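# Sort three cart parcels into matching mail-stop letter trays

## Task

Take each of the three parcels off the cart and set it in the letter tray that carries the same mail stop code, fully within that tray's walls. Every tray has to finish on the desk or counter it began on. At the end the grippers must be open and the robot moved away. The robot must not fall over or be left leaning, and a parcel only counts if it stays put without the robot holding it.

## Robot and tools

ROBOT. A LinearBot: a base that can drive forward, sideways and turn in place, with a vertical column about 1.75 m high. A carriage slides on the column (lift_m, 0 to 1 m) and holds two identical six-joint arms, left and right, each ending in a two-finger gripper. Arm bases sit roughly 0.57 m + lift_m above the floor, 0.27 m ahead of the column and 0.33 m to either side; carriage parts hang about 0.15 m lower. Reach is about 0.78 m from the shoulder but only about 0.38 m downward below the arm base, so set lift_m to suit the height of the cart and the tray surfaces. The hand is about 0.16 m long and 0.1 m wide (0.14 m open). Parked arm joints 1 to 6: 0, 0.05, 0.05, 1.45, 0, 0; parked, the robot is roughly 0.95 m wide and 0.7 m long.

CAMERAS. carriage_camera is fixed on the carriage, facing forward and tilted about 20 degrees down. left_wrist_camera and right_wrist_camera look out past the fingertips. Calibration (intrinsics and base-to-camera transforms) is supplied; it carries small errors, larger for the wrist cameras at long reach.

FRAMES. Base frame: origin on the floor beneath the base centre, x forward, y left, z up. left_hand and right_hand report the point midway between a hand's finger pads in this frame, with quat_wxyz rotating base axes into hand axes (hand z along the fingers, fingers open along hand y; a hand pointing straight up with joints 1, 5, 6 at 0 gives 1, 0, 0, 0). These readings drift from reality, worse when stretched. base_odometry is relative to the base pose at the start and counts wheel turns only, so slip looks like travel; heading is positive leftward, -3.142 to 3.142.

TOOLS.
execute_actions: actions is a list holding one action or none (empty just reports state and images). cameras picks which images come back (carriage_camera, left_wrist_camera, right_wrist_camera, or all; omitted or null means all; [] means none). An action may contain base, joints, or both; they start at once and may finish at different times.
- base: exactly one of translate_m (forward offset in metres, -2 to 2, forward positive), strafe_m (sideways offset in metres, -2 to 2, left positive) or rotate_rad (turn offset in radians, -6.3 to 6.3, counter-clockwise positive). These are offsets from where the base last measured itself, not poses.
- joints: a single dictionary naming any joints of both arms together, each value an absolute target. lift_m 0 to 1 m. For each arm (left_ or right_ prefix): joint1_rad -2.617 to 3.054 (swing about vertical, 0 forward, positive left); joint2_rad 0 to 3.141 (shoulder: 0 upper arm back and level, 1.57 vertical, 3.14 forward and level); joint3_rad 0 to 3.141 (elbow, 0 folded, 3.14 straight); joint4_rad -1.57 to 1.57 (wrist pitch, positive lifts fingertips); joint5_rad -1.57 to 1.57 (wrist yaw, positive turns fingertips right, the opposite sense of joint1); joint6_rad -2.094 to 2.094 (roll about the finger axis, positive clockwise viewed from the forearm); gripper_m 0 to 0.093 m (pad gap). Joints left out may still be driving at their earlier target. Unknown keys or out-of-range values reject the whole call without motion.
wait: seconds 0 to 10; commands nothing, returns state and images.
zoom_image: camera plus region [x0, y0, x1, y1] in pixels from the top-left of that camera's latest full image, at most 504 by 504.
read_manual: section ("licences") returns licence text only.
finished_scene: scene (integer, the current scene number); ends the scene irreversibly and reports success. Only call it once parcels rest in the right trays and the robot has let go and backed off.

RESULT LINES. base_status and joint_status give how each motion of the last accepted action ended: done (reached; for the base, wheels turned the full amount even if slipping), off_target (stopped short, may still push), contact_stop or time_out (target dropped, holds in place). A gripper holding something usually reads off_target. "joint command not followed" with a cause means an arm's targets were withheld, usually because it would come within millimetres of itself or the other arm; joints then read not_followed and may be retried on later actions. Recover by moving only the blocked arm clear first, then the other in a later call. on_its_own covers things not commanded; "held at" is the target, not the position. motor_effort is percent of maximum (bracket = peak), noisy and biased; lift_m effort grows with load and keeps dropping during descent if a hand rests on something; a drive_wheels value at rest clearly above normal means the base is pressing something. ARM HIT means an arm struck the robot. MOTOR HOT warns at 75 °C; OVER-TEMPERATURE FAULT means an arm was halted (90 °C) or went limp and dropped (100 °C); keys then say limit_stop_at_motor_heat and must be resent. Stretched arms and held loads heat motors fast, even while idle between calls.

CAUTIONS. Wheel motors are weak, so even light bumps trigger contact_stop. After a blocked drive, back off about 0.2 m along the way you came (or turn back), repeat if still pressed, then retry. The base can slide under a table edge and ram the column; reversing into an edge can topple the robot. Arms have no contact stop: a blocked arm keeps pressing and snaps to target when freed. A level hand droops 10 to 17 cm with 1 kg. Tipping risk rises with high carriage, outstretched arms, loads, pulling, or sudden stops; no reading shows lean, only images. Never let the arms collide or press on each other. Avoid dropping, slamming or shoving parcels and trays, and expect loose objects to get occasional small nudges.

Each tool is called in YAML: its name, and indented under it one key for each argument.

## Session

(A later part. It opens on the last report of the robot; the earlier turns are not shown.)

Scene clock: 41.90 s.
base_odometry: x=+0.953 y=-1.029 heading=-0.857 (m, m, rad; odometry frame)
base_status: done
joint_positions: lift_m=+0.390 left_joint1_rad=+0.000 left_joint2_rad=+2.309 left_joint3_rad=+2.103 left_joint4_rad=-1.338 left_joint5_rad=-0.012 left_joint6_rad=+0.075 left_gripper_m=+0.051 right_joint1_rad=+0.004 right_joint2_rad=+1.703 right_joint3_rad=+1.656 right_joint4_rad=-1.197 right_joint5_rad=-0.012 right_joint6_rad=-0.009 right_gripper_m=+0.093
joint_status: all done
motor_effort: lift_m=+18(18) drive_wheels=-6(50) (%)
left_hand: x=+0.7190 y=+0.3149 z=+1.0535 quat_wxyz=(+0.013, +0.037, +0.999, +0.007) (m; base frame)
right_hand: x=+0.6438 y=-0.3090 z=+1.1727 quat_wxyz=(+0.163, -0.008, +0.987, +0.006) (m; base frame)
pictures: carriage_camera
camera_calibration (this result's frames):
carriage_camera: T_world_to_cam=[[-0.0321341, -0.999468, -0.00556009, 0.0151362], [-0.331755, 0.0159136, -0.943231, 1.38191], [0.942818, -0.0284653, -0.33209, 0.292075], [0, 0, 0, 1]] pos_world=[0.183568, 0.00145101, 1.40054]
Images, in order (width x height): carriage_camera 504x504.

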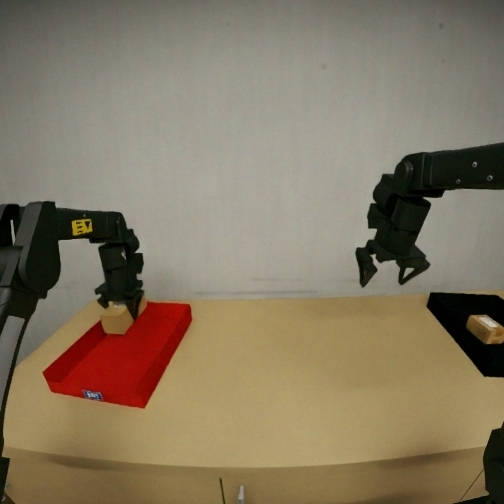

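execute_actions:
  actions:
    - {"joints":{"lift_m":0.27}}
  cameras: []

execute_actions:
  actions:
    - {"joints":{"left_gripper_m":0.093}}
  cameras: []

execute_actions:
  actions:
    - {"joints":{"lift_m":0.37}}
  cameras: ["carriage_camera"]

execute_actions:
  actions:
    - {"base":{"translate_m":-1.13},"joints":{"left_joint2_rad":2.0,"left_joint3_rad":1.63,"left_joint4_rad":-1.2,"left_joint6_rad":-0.15,"right_joint1_rad":-1.45,"right_joint5_rad":0.2,"right_joint2_rad":0.05,"right_joint3_rad":0.05,"right_joint4_rad":0.5}}
  cameras: []

execute_actions:
  actions:
    - {"base":{"rotate_rad":-1.54}}
  cameras: ["right_wrist_camera"]

zoom_image:
  camera: "right_wrist_camera"
  region: [120, 200, 420, 300]

execute_actions:
  actions:
    - {"base":{"translate_m":1.0},"joints":{"lift_m":0.17,"right_joint1_rad":0,"right_joint5_rad":0,"right_joint4_rad":1.45}}
  cameras: ["carriage_camera","left_wrist_camera"]

Scene clock: 43.77 s.
base_odometry: x=+0.953 y=-1.029 heading=-0.857 (m, m, rad; odometry frame)
base_status: not commanded
joint_positions: lift_m=+0.270 left_joint1_rad=+0.000 left_joint2_rad=+2.304 left_joint3_rad=+2.103 left_joint4_rad=-1.339 left_joint5_rad=-0.014 left_joint6_rad=+0.074 left_gripper_m=+0.051 right_joint1_rad=+0.004 right_joint2_rad=+1.703 right_joint3_rad=+1.640 right_joint4_rad=-1.200 right_joint5_rad=-0.012 right_joint6_rad=-0.009 right_gripper_m=+0.093
joint_status: all done
motor_effort: lift_m=+17(17) drive_wheels=-5(5) (%)
left_hand: x=+0.7189 y=+0.3151 z=+0.9361 quat_wxyz=(+0.015, +0.037, +0.999, +0.007) (m; base frame)
right_hand: x=+0.6402 y=-0.3090 z=+1.0475 quat_wxyz=(+0.154, -0.008, +0.988, +0.006) (m; base frame)
pictures: none
No camera images: the call's "cameras" was empty. Leave "cameras" out to get every camera's image.

Scene clock: 44.40 s.
base_odometry: x=+0.953 y=-1.029 heading=-0.857 (m, m, rad; odometry frame)
base_status: not commanded
joint_positions: lift_m=+0.270 left_joint1_rad=+0.000 left_joint2_rad=+2.304 left_joint3_rad=+2.103 left_joint4_rad=-1.339 left_joint5_rad=-0.014 left_joint6_rad=+0.074 left_gripper_m=+0.093 right_joint1_rad=+0.004 right_joint2_rad=+1.703 right_joint3_rad=+1.640 right_joint4_rad=-1.200 right_joint5_rad=-0.012 right_joint6_rad=-0.009 right_gripper_m=+0.093
joint_status: all done
motor_effort: lift_m=+17(17) drive_wheels=-3(4) (%)
left_hand: x=+0.7189 y=+0.3151 z=+0.9361 quat_wxyz=(+0.015, +0.037, +0.999, +0.007) (m; base frame)
right_hand: x=+0.6402 y=-0.3090 z=+1.0475 quat_wxyz=(+0.154, -0.008, +0.988, +0.006) (m; base frame)
pictures: none
No camera images: the call's "cameras" was empty. Leave "cameras" out to get every camera's image.

Scene clock: 45.33 s.
base_odometry: x=+0.953 y=-1.029 heading=-0.857 (m, m, rad; odometry frame)
base_status: not commanded
joint_positions: lift_m=+0.370 left_joint1_rad=+0.000 left_joint2_rad=+2.290 left_joint3_rad=+2.103 left_joint4_rad=-1.339 left_joint5_rad=-0.014 left_joint6_rad=+0.074 left_gripper_m=+0.093 right_joint1_rad=+0.004 right_joint2_rad=+1.703 right_joint3_rad=+1.640 right_joint4_rad=-1.200 right_joint5_rad=-0.012 right_joint6_rad=-0.009 right_gripper_m=+0.093
joint_status: all done
motor_effort: lift_m=+18(22) drive_wheels=-2(3) (%)
left_hand: x=+0.7194 y=+0.3151 z=+1.0419 quat_wxyz=(+0.022, +0.037, +0.999, +0.008) (m; base frame)
right_hand: x=+0.6401 y=-0.3090 z=+1.1473 quat_wxyz=(+0.153, -0.008, +0.988, +0.006) (m; base frame)
pictures: carriage_camera
camera_calibration (this result's frames):
carriage_camera: T_world_to_cam=[[-0.0321341, -0.999468, -0.00556009, 0.015025], [-0.331755, 0.0159136, -0.943231, 1.36306], [0.942818, -0.0284653, -0.33209, 0.285437], [0, 0, 0, 1]] pos_world=[0.183568, 0.00145101, 1.38055]
Images, in order (width x height): carriage_camera 504x504.

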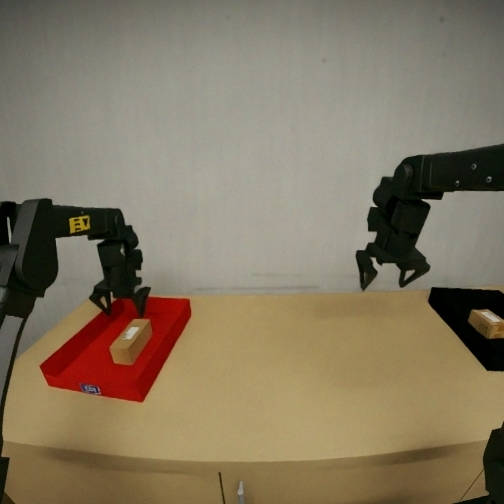

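Scene clock: 49.97 s.
base_odometry: x=+0.213 y=-0.176 heading=-0.856 (m, m, rad; odometry frame)
base_status: done
joint_positions: lift_m=+0.370 left_joint1_rad=+0.000 left_joint2_rad=+1.994 left_joint3_rad=+1.642 left_joint4_rad=-1.199 left_joint5_rad=-0.014 left_joint6_rad=-0.146 left_gripper_m=+0.093 right_joint1_rad=-1.446 right_joint2_rad=+0.062 right_joint3_rad=+0.064 right_joint4_rad=+0.481 right_joint5_rad=+0.200 right_joint6_rad=-0.008 right_gripper_m=+0.093
joint_status: all done
motor_effort: lift_m=+19(18) drive_wheels=-8(43) (%)
left_hand: x=+0.6465 y=+0.3151 z=+1.0420 quat_wxyz=(+0.010, -0.073, +0.997, +0.006) (m; base frame)
right_hand: x=+0.2556 y=-0.5314 z=+1.2649 quat_wxyz=(+0.602, +0.403, +0.331, -0.605) (m; base frame)
pictures: none
No camera images: the call's "cameras" was empty. Leave "cameras" out to get every camera's image.

Scene clock: 53.03 s.
base_odometry: x=+0.213 y=-0.176 heading=-2.395 (m, m, rad; odometry frame)
base_status: done
joint_positions: lift_m=+0.370 left_joint1_rad=+0.001 left_joint2_rad=+1.994 left_joint3_rad=+1.642 left_joint4_rad=-1.198 left_joint5_rad=-0.014 left_joint6_rad=-0.146 left_gripper_m=+0.093 right_joint1_rad=-1.446 right_joint2_rad=+0.062 right_joint3_rad=+0.064 right_joint4_rad=+0.484 right_joint5_rad=+0.200 right_joint6_rad=-0.008 right_gripper_m=+0.093
joint_status: not commanded
motor_effort: lift_m=+18(18) drive_wheels=+19(58) (%)
left_hand: x=+0.6467 y=+0.3157 z=+1.0420 quat_wxyz=(+0.011, -0.074, +0.997, +0.006) (m; base frame)
right_hand: x=+0.2555 y=-0.5310 z=+1.2657 quat_wxyz=(+0.603, +0.402, +0.330, -0.605) (m; base frame)
pictures: right_wrist_camera
camera_calibration (this result's frames):
right_wrist_camera: T_world_to_cam=[[-0.993183, 0.0551716, -0.102678, 0.413304], [0.108513, 0.115971, -0.987307, 1.29423], [-0.0425636, -0.991719, -0.121167, -0.235126], [0, 0, 0, 1]] pos_world=[0.260038, -0.406075, 1.29175]
Images, in order (width x height): right_wrist_camera 504x504.

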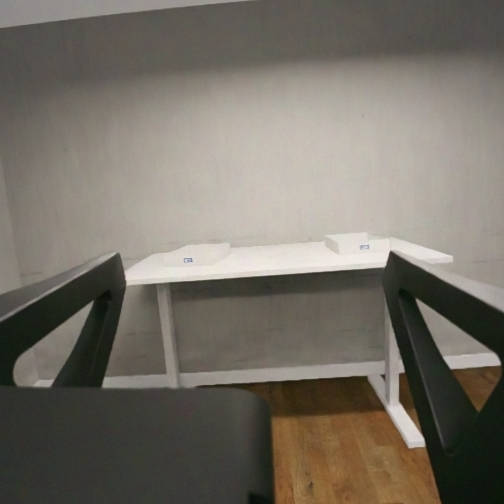

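Region (120, 200, 420, 300) of right_wrist_camera's 504x504 image, scaled by 1.680, with more detail than that image has.

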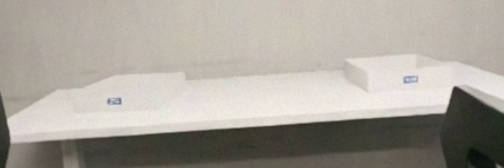

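Scene clock: 57.40 s.
base_odometry: x=-0.523 y=-0.853 heading=-2.396 (m, m, rad; odometry frame)
base_status: done
joint_positions: lift_m=+0.170 left_joint1_rad=+0.001 left_joint2_rad=+1.994 left_joint3_rad=+1.642 left_joint4_rad=-1.199 left_joint5_rad=-0.014 left_joint6_rad=-0.146 left_gripper_m=+0.093 right_joint1_rad=-0.005 right_joint2_rad=+0.059 right_joint3_rad=+0.064 right_joint4_rad=+1.446 right_joint5_rad=+0.001 right_joint6_rad=-0.008 right_gripper_m=+0.093
joint_status: all done
motor_effort: lift_m=+17(17) drive_wheels=-13(54) (%)
left_hand: x=+0.6466 y=+0.3157 z=+0.8423 quat_wxyz=(+0.011, -0.074, +0.997, +0.006) (m; base frame)
right_hand: x=+0.2930 y=-0.3132 z=+1.1965 quat_wxyz=(+0.998, +0.001, +0.060, -0.006) (m; base frame)
pictures: carriage_camera, left_wrist_camera
camera_calibration (this result's frames):
carriage_camera: T_world_to_cam=[[-0.0321341, -0.999468, -0.00556009, 0.0139141], [-0.331755, 0.0159136, -0.943231, 1.1746], [0.942818, -0.0284653, -0.33209, 0.219085], [0, 0, 0, 1]] pos_world=[0.183568, 0.00145101, 1.18075]
left_wrist_camera: T_world_to_cam=[[0.161193, -0.986744, 0.0188178, 0.188182], [-0.822377, -0.123752, 0.555321, 0.103491], [-0.54563, -0.104989, -0.831423, 1.20815], [0, 0, 0, 1]] pos_world=[0.71398, 0.325337, 0.943474]
Images, in order (width x height): carriage_camera 504x504, left_wrist_camera 504x504.

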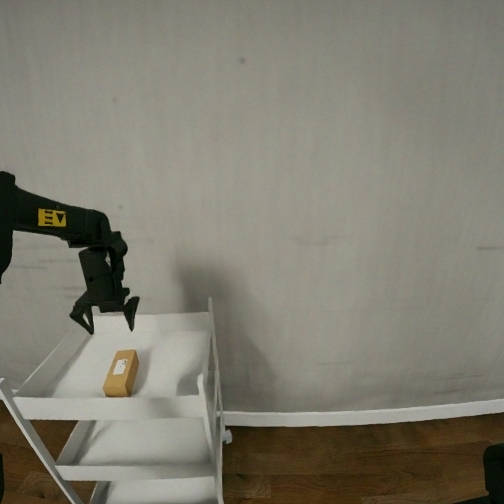

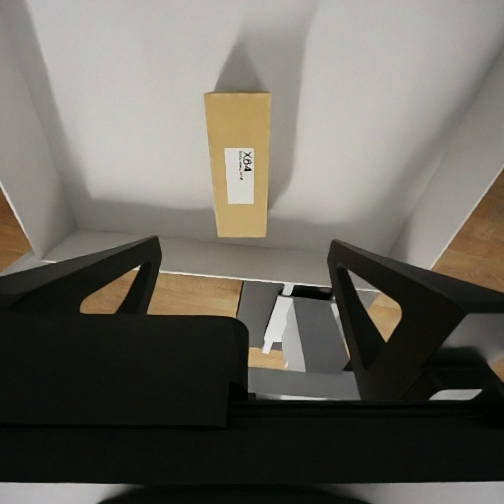

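execute_actions:
  actions:
    - {"joints":{"lift_m":0.018,"left_joint1_rad":0.015}}
  cameras: ["left_wrist_camera"]

execute_actions:
  actions:
    - {"joints":{"left_gripper_m":0.03}}
  cameras: []

execute_actions:
  actions:
    - {"joints":{"lift_m":0.16}}
  cameras: ["left_wrist_camera"]

execute_actions:
  actions:
    - {"base":{"translate_m":-1.35},"joints":{"lift_m":0.5,"left_joint6_rad":0}}
  cameras: []

execute_actions:
  actions:
    - {"base":{"rotate_rad":-1.6}}
  cameras: []

execute_actions:
  actions:
    - {"base":{"translate_m":1.25}}
  cameras: ["carriage_camera"]

zoom_image:
  camera: "carriage_camera"
  region: [160, 250, 310, 340]

Scene clock: 59.13 s.
base_odometry: x=-0.522 y=-0.853 heading=-2.396 (m, m, rad; odometry frame)
base_status: not commanded
joint_positions: lift_m=+0.018 left_joint1_rad=+0.009 left_joint2_rad=+1.996 left_joint3_rad=+1.642 left_joint4_rad=-1.199 left_joint5_rad=-0.014 left_joint6_rad=-0.146 left_gripper_m=+0.093 right_joint1_rad=-0.005 right_joint2_rad=+0.059 right_joint3_rad=+0.064 right_joint4_rad=+1.446 right_joint5_rad=+0.001 right_joint6_rad=-0.008 right_gripper_m=+0.093
joint_status: all done
motor_effort: lift_m=+17(18) drive_wheels=-9(14) (%)
left_hand: x=+0.6465 y=+0.3186 z=+0.6894 quat_wxyz=(+0.009, -0.077, +0.997, +0.006) (m; base frame)
right_hand: x=+0.2930 y=-0.3131 z=+1.0445 quat_wxyz=(+0.998, +0.000, +0.060, -0.006) (m; base frame)
pictures: left_wrist_camera
camera_calibration (this result's frames):
left_wrist_camera: T_world_to_cam=[[0.168766, -0.985485, 0.0183909, 0.188968], [-0.819923, -0.130009, 0.557515, 0.187607], [-0.547032, -0.109169, -0.829963, 1.08242], [0, 0, 0, 1]] pos_world=[0.714051, 0.328783, 0.790301]
Images, in order (width x height): left_wrist_camera 504x504.

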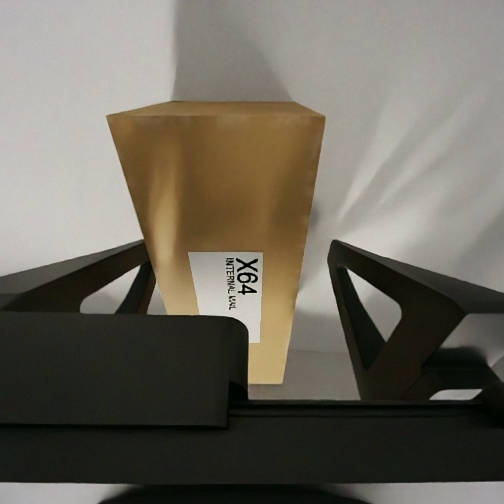

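Scene clock: 59.77 s.
base_odometry: x=-0.522 y=-0.853 heading=-2.396 (m, m, rad; odometry frame)
base_status: not commanded
joint_positions: lift_m=+0.018 left_joint1_rad=+0.009 left_joint2_rad=+1.996 left_joint3_rad=+1.642 left_joint4_rad=-1.199 left_joint5_rad=-0.015 left_joint6_rad=-0.146 left_gripper_m=+0.051 right_joint1_rad=-0.005 right_joint2_rad=+0.059 right_joint3_rad=+0.064 right_joint4_rad=+1.446 right_joint5_rad=+0.001 right_joint6_rad=-0.008 right_gripper_m=+0.093
joint_status: left_gripper_m off_target (ended at +0.051, target +0.030)
motor_effort: lift_m=+17(17) drive_wheels=-11(4) (%)
left_hand: x=+0.6465 y=+0.3188 z=+0.6894 quat_wxyz=(+0.009, -0.078, +0.997, +0.007) (m; base frame)
right_hand: x=+0.2930 y=-0.3131 z=+1.0445 quat_wxyz=(+0.998, +0.000, +0.060, -0.006) (m; base frame)
pictures: none
No camera images: the call's "cameras" was empty. Leave "cameras" out to get every camera's image.

Scene clock: 60.87 s.
base_odometry: x=-0.522 y=-0.853 heading=-2.396 (m, m, rad; odometry frame)
base_status: not commanded
joint_positions: lift_m=+0.160 left_joint1_rad=+0.009 left_joint2_rad=+1.997 left_joint3_rad=+1.642 left_joint4_rad=-1.199 left_joint5_rad=-0.015 left_joint6_rad=-0.146 left_gripper_m=+0.051 right_joint1_rad=-0.005 right_joint2_rad=+0.059 right_joint3_rad=+0.064 right_joint4_rad=+1.446 right_joint5_rad=+0.001 right_joint6_rad=-0.008 right_gripper_m=+0.093
joint_status: all done
motor_effort: lift_m=+18(23) drive_wheels=-10(9) (%)
left_hand: x=+0.6464 y=+0.3188 z=+0.8309 quat_wxyz=(+0.009, -0.078, +0.997, +0.007) (m; base frame)
right_hand: x=+0.2930 y=-0.3131 z=+1.1863 quat_wxyz=(+0.998, +0.000, +0.060, -0.006) (m; base frame)
pictures: left_wrist_camera
camera_calibration (this result's frames):
left_wrist_camera: T_world_to_cam=[[0.169175, -0.985437, 0.0171468, 0.187318], [-0.819443, -0.130969, 0.557997, 0.108297], [-0.547625, -0.10845, -0.829666, 1.1998], [0, 0, 0, 1]] pos_world=[0.714096, 0.328892, 0.931795]
Images, in order (width x height): left_wrist_camera 504x504.

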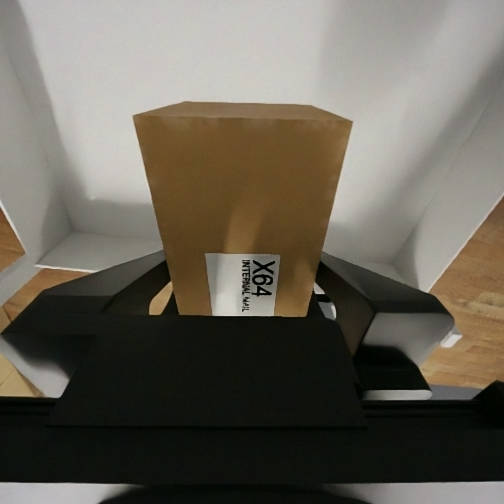

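Scene clock: 65.97 s.
base_odometry: x=+0.471 y=+0.061 heading=-2.397 (m, m, rad; odometry frame)
base_status: done
joint_positions: lift_m=+0.500 left_joint1_rad=+0.013 left_joint2_rad=+2.001 left_joint3_rad=+1.642 left_joint4_rad=-1.196 left_joint5_rad=-0.015 left_joint6_rad=-0.004 left_gripper_m=+0.051 right_joint1_rad=-0.005 right_joint2_rad=+0.059 right_joint3_rad=+0.063 right_joint4_rad=+1.446 right_joint5_rad=+0.001 right_joint6_rad=-0.008 right_gripper_m=+0.093
joint_status: all done
motor_effort: lift_m=+18(22) drive_wheels=-13(65) (%)
left_hand: x=+0.6470 y=+0.3203 z=+1.1696 quat_wxyz=(+0.008, -0.008, +1.000, +0.007) (m; base frame)
right_hand: x=+0.2932 y=-0.3130 z=+1.5261 quat_wxyz=(+0.998, +0.000, +0.060, -0.006) (m; base frame)
pictures: none
No camera images: the call's "cameras" was empty. Leave "cameras" out to get every camera's image.

Scene clock: 69.10 s.
base_odometry: x=+0.471 y=+0.061 heading=+2.287 (m, m, rad; odometry frame)
base_status: done
joint_positions: lift_m=+0.500 left_joint1_rad=+0.017 left_joint2_rad=+2.001 left_joint3_rad=+1.642 left_joint4_rad=-1.196 left_joint5_rad=-0.015 left_joint6_rad=-0.004 left_gripper_m=+0.051 right_joint1_rad=-0.005 right_joint2_rad=+0.059 right_joint3_rad=+0.063 right_joint4_rad=+1.446 right_joint5_rad=+0.001 right_joint6_rad=-0.008 right_gripper_m=+0.093
joint_status: not commanded
motor_effort: lift_m=+19(18) drive_wheels=+16(56) (%)
left_hand: x=+0.6470 y=+0.3219 z=+1.1696 quat_wxyz=(+0.008, -0.011, +1.000, +0.007) (m; base frame)
right_hand: x=+0.2931 y=-0.3130 z=+1.5261 quat_wxyz=(+0.998, +0.000, +0.060, -0.006) (m; base frame)
pictures: none
No camera images: the call's "cameras" was empty. Leave "cameras" out to get every camera's image.

Scene clock: 74.00 s.
base_odometry: x=-0.348 y=+1.005 heading=+2.286 (m, m, rad; odometry frame)
base_status: done
joint_positions: lift_m=+0.500 left_joint1_rad=+0.017 left_joint2_rad=+2.001 left_joint3_rad=+1.642 left_joint4_rad=-1.197 left_joint5_rad=-0.015 left_joint6_rad=-0.004 left_gripper_m=+0.051 right_joint1_rad=-0.005 right_joint2_rad=+0.059 right_joint3_rad=+0.063 right_joint4_rad=+1.447 right_joint5_rad=+0.001 right_joint6_rad=-0.008 right_gripper_m=+0.093
joint_status: not commanded
motor_effort: lift_m=+19(18) drive_wheels=-16(56) (%)
left_hand: x=+0.6467 y=+0.3219 z=+1.1696 quat_wxyz=(+0.008, -0.010, +1.000, +0.007) (m; base frame)
right_hand: x=+0.2930 y=-0.3130 z=+1.5261 quat_wxyz=(+0.998, +0.000, +0.060, -0.006) (m; base frame)
pictures: carriage_camera
camera_calibration (this result's frames):
carriage_camera: T_world_to_cam=[[-0.0321341, -0.999468, -0.00556009, 0.0157477], [-0.331755, 0.0159136, -0.943231, 1.48566], [0.942818, -0.0284653, -0.33209, 0.328602], [0, 0, 0, 1]] pos_world=[0.183568, 0.00145101, 1.51053]
Images, in order (width x height): carriage_camera 504x504.

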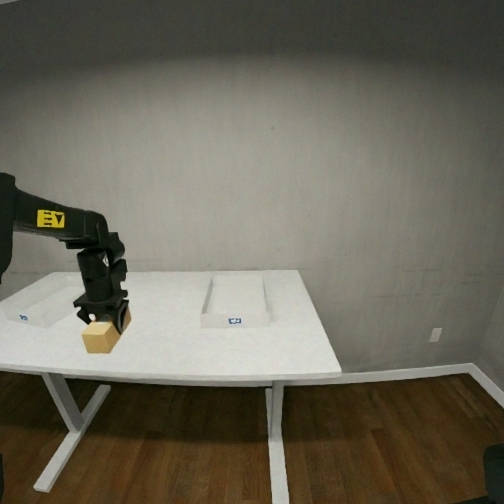

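Region (160, 250, 310, 340) of carriage_camera's 504x504 image, scaled by 3.360, with more detail than that image has; it fills the top 302 rows of this view, and the rest is white.

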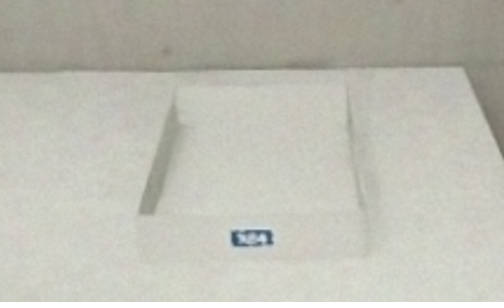

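execute_actions:
  actions:
    - {"base":{"strafe_m":-0.2}}
  cameras: []

execute_actions:
  actions:
    - {"base":{"translate_m":0.28},"joints":{"lift_m":0.48,"left_joint1_rad":-0.17,"left_joint2_rad":2.6,"left_joint3_rad":2.56,"left_joint4_rad":-1.46,"left_joint6_rad":-0.17}}
  cameras: ["carriage_camera","left_wrist_camera"]

Scene clock: 76.53 s.
base_odometry: x=-0.198 y=+1.137 heading=+2.286 (m, m, rad; odometry frame)
base_status: done
joint_positions: lift_m=+0.500 left_joint1_rad=+0.015 left_joint2_rad=+2.001 left_joint3_rad=+1.642 left_joint4_rad=-1.196 left_joint5_rad=-0.015 left_joint6_rad=-0.004 left_gripper_m=+0.051 right_joint1_rad=-0.005 right_joint2_rad=+0.059 right_joint3_rad=+0.063 right_joint4_rad=+1.447 right_joint5_rad=+0.000 right_joint6_rad=-0.008 right_gripper_m=+0.093
joint_status: not commanded
motor_effort: lift_m=+19(19) drive_wheels=-6(40) (%)
left_hand: x=+0.6468 y=+0.3211 z=+1.1696 quat_wxyz=(+0.008, -0.010, +1.000, +0.007) (m; base frame)
right_hand: x=+0.2928 y=-0.3130 z=+1.5261 quat_wxyz=(+0.998, +0.000, +0.059, -0.006) (m; base frame)
pictures: none
No camera images: the call's "cameras" was empty. Leave "cameras" out to get every camera's image.

Scene clock: 79.03 s.
base_odometry: x=-0.381 y=+1.348 heading=+2.285 (m, m, rad; odometry frame)
base_status: done
joint_positions: lift_m=+0.480 left_joint1_rad=-0.176 left_joint2_rad=+2.598 left_joint3_rad=+2.551 left_joint4_rad=-1.451 left_joint5_rad=-0.016 left_joint6_rad=-0.165 left_gripper_m=+0.051 right_joint1_rad=-0.005 right_joint2_rad=+0.059 right_joint3_rad=+0.063 right_joint4_rad=+1.449 right_joint5_rad=+0.000 right_joint6_rad=-0.008 right_gripper_m=+0.093
joint_status: all done
motor_effort: lift_m=+17(17) drive_wheels=-10(39) (%)
left_hand: x=+0.7665 y=+0.2260 z=+1.1252 quat_wxyz=(+0.037, +0.005, +0.999, +0.002) (m; base frame)
right_hand: x=+0.2924 y=-0.3130 z=+1.5064 quat_wxyz=(+0.998, +0.000, +0.059, -0.006) (m; base frame)
pictures: carriage_camera, left_wrist_camera
camera_calibration (this result's frames):
carriage_camera: T_world_to_cam=[[-0.0321341, -0.999468, -0.00556009, 0.015638], [-0.331755, 0.0159136, -0.943231, 1.46704], [0.942818, -0.0284653, -0.33209, 0.322047], [0, 0, 0, 1]] pos_world=[0.183568, 0.00145101, 1.49079]
left_wrist_camera: T_world_to_cam=[[0.00255661, -0.999661, 0.0259277, 0.191581], [-0.859399, 0.0110605, 0.511186, 0.0814847], [-0.511299, -0.0235891, -0.859079, 1.48575], [0, 0, 0, 1]] pos_world=[0.829202, 0.225662, 1.22976]
Images, in order (width x height): carriage_camera 504x504, left_wrist_camera 504x504.

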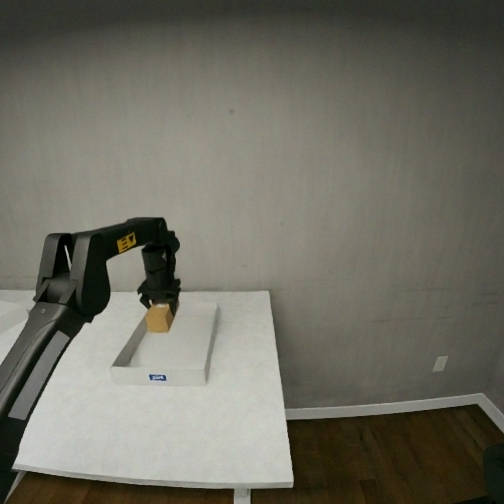

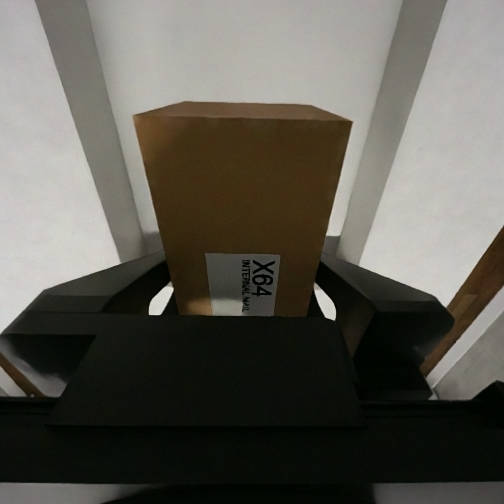

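execute_actions:
  actions:
    - {"base":{"translate_m":0.02},"joints":{"lift_m":0.365}}
  cameras: ["carriage_camera"]

zoom_image:
  camera: "carriage_camera"
  region: [80, 270, 240, 380]

Scene clock: 80.23 s.
base_odometry: x=-0.394 y=+1.364 heading=+2.285 (m, m, rad; odometry frame)
base_status: done
joint_positions: lift_m=+0.365 left_joint1_rad=-0.173 left_joint2_rad=+2.605 left_joint3_rad=+2.551 left_joint4_rad=-1.453 left_joint5_rad=-0.016 left_joint6_rad=-0.165 left_gripper_m=+0.051 right_joint1_rad=-0.005 right_joint2_rad=+0.059 right_joint3_rad=+0.063 right_joint4_rad=+1.450 right_joint5_rad=+0.000 right_joint6_rad=-0.008 right_gripper_m=+0.093
joint_status: all done
motor_effort: lift_m=+17(18) drive_wheels=-6(48) (%)
left_hand: x=+0.7658 y=+0.2275 z=+1.0066 quat_wxyz=(+0.033, +0.004, +0.999, +0.003) (m; base frame)
right_hand: x=+0.2922 y=-0.3129 z=+1.3914 quat_wxyz=(+0.998, +0.000, +0.058, -0.006) (m; base frame)
pictures: carriage_camera
camera_calibration (this result's frames):
carriage_camera: T_world_to_cam=[[-0.0321341, -0.999468, -0.00556009, 0.0149983], [-0.331755, 0.0159136, -0.943231, 1.35851], [0.942818, -0.0284653, -0.33209, 0.283837], [0, 0, 0, 1]] pos_world=[0.183568, 0.00145101, 1.37573]
Images, in order (width x height): carriage_camera 504x504.

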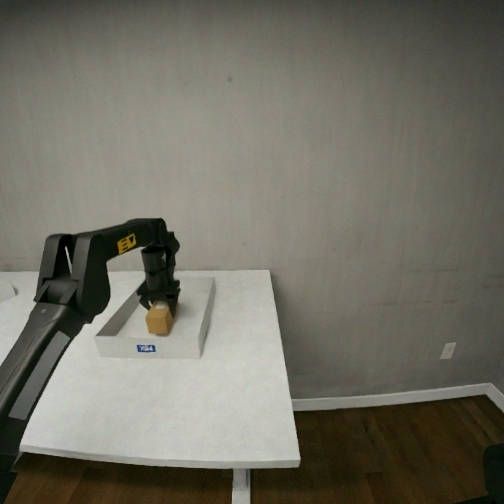

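Region (80, 270, 240, 380) of carriage_camera's 504x504 image, scaled by 3.150, with more detail than that image has; it fills the top 346 rows of this view, and the rest is white.

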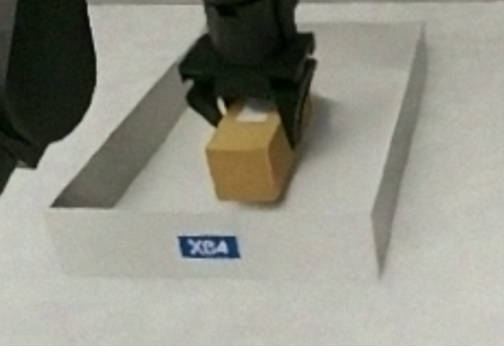

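execute_actions:
  actions:
    - {"joints":{"lift_m":0.347}}
  cameras: []

Scene clock: 80.90 s.
base_odometry: x=-0.394 y=+1.364 heading=+2.285 (m, m, rad; odometry frame)
base_status: not commanded
joint_positions: lift_m=+0.347 left_joint1_rad=-0.173 left_joint2_rad=+2.605 left_joint3_rad=+2.551 left_joint4_rad=-1.453 left_joint5_rad=-0.016 left_joint6_rad=-0.165 left_gripper_m=+0.051 right_joint1_rad=-0.005 right_joint2_rad=+0.059 right_joint3_rad=+0.061 right_joint4_rad=+1.450 right_joint5_rad=+0.000 right_joint6_rad=-0.008 right_gripper_m=+0.093
joint_status: all done
motor_effort: lift_m=+17(18) drive_wheels=-3(4) (%)
left_hand: x=+0.7658 y=+0.2275 z=+0.9889 quat_wxyz=(+0.033, +0.004, +0.999, +0.003) (m; base frame)
right_hand: x=+0.2930 y=-0.3130 z=+1.3726 quat_wxyz=(+0.998, +0.000, +0.059, -0.006) (m; base frame)
pictures: none
No camera images: the call's "cameras" was empty. Leave "cameras" out to get every camera's image.

execute_actions:
  actions:
    - {"joints":{"lift_m":0.332}}
  cameras: []

Scene clock: 81.53 s.
base_odometry: x=-0.394 y=+1.364 heading=+2.285 (m, m, rad; odometry frame)
base_status: not commanded
joint_positions: lift_m=+0.332 left_joint1_rad=-0.173 left_joint2_rad=+2.583 left_joint3_rad=+2.555 left_joint4_rad=-1.463 left_joint5_rad=-0.016 left_joint6_rad=-0.166 left_gripper_m=+0.051 right_joint1_rad=-0.005 right_joint2_rad=+0.059 right_joint3_rad=+0.061 right_joint4_rad=+1.450 right_joint5_rad=+0.000 right_joint6_rad=-0.008 right_gripper_m=+0.093
joint_status: all done
motor_effort: lift_m=+16(16) drive_wheels=-7(1) (%)
left_hand: x=+0.7654 y=+0.2276 z=+0.9858 quat_wxyz=(+0.041, +0.004, +0.999, +0.001) (m; base frame)
right_hand: x=+0.2931 y=-0.3130 z=+1.3578 quat_wxyz=(+0.998, +0.000, +0.059, -0.006) (m; base frame)
pictures: none
No camera images: the call's "cameras" was empty. Leave "cameras" out to get every camera's image.

execute_actions:
  actions:
    - {"joints":{"left_gripper_m":0.093,"lift_m":0.343}}
  cameras: []

execute_actions:
  actions:
    - {"joints":{"lift_m":0.44}}
  cameras: []

execute_actions:
  actions:
    - {"base":{"translate_m":-0.3},"joints":{"left_joint1_rad":0,"left_joint2_rad":0.05,"left_joint3_rad":0.05,"left_joint4_rad":1.45}}
  cameras: ["carriage_camera"]

Scene clock: 82.43 s.
base_odometry: x=-0.394 y=+1.364 heading=+2.285 (m, m, rad; odometry frame)
base_status: not commanded
joint_positions: lift_m=+0.343 left_joint1_rad=-0.173 left_joint2_rad=+2.589 left_joint3_rad=+2.555 left_joint4_rad=-1.463 left_joint5_rad=-0.016 left_joint6_rad=-0.166 left_gripper_m=+0.093 right_joint1_rad=-0.005 right_joint2_rad=+0.059 right_joint3_rad=+0.061 right_joint4_rad=+1.450 right_joint5_rad=+0.000 right_joint6_rad=-0.008 right_gripper_m=+0.093
joint_status: all done
motor_effort: lift_m=+18(22) drive_wheels=+6(12) (%)
left_hand: x=+0.7652 y=+0.2276 z=+0.9935 quat_wxyz=(+0.038, +0.004, +0.999, +0.002) (m; base frame)
right_hand: x=+0.2931 y=-0.3130 z=+1.3684 quat_wxyz=(+0.998, +0.000, +0.059, -0.006) (m; base frame)
pictures: none
No camera images: the call's "cameras" was empty. Leave "cameras" out to get every camera's image.

Scene clock: 83.37 s.
base_odometry: x=-0.394 y=+1.364 heading=+2.285 (m, m, rad; odometry frame)
base_status: not commanded
joint_positions: lift_m=+0.440 left_joint1_rad=-0.173 left_joint2_rad=+2.588 left_joint3_rad=+2.555 left_joint4_rad=-1.463 left_joint5_rad=-0.016 left_joint6_rad=-0.166 left_gripper_m=+0.093 right_joint1_rad=-0.005 right_joint2_rad=+0.059 right_joint3_rad=+0.061 right_joint4_rad=+1.450 right_joint5_rad=+0.000 right_joint6_rad=-0.008 right_gripper_m=+0.093
joint_status: all done
motor_effort: lift_m=+18(22) drive_wheels=+5(7) (%)
left_hand: x=+0.7653 y=+0.2276 z=+1.0908 quat_wxyz=(+0.038, +0.004, +0.999, +0.002) (m; base frame)
right_hand: x=+0.2931 y=-0.3130 z=+1.4655 quat_wxyz=(+0.998, +0.000, +0.059, -0.006) (m; base frame)
pictures: none
No camera images: the call's "cameras" was empty. Leave "cameras" out to get every camera's image.

Scene clock: 85.93 s.
base_odometry: x=-0.197 y=+1.137 heading=+2.285 (m, m, rad; odometry frame)
base_status: done
joint_positions: lift_m=+0.440 left_joint1_rad=+0.001 left_joint2_rad=+0.060 left_joint3_rad=+0.067 left_joint4_rad=+1.447 left_joint5_rad=-0.021 left_joint6_rad=-0.167 left_gripper_m=+0.093 right_joint1_rad=-0.005 right_joint2_rad=+0.059 right_joint3_rad=+0.061 right_joint4_rad=+1.449 right_joint5_rad=+0.000 right_joint6_rad=-0.008 right_gripper_m=+0.093
joint_status: all done
motor_effort: lift_m=+18(18) drive_wheels=-5(55) (%)
left_hand: x=+0.2921 y=+0.3164 z=+1.4671 quat_wxyz=(+0.995, -0.015, +0.057, -0.082) (m; base frame)
right_hand: x=+0.2932 y=-0.3130 z=+1.4654 quat_wxyz=(+0.998, +0.000, +0.060, -0.006) (m; base frame)
pictures: carriage_camera
camera_calibration (this result's frames):
carriage_camera: T_world_to_cam=[[-0.0321341, -0.999468, -0.00556009, 0.0154142], [-0.331755, 0.0159136, -0.943231, 1.42908], [0.942818, -0.0284653, -0.33209, 0.308681], [0, 0, 0, 1]] pos_world=[0.183568, 0.00145101, 1.45054]
Images, in order (width x height): carriage_camera 504x504.

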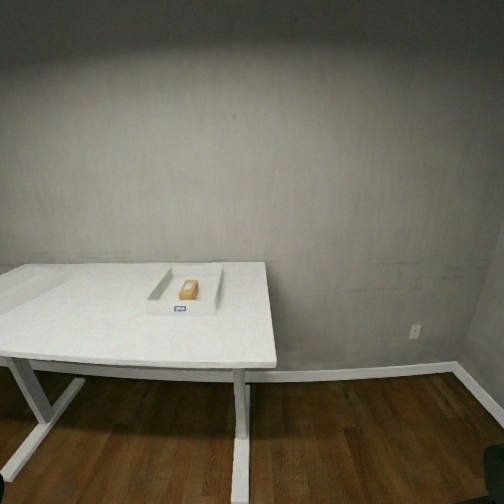

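finished_scene:
  scene: 2

The scene is finished: the task was done.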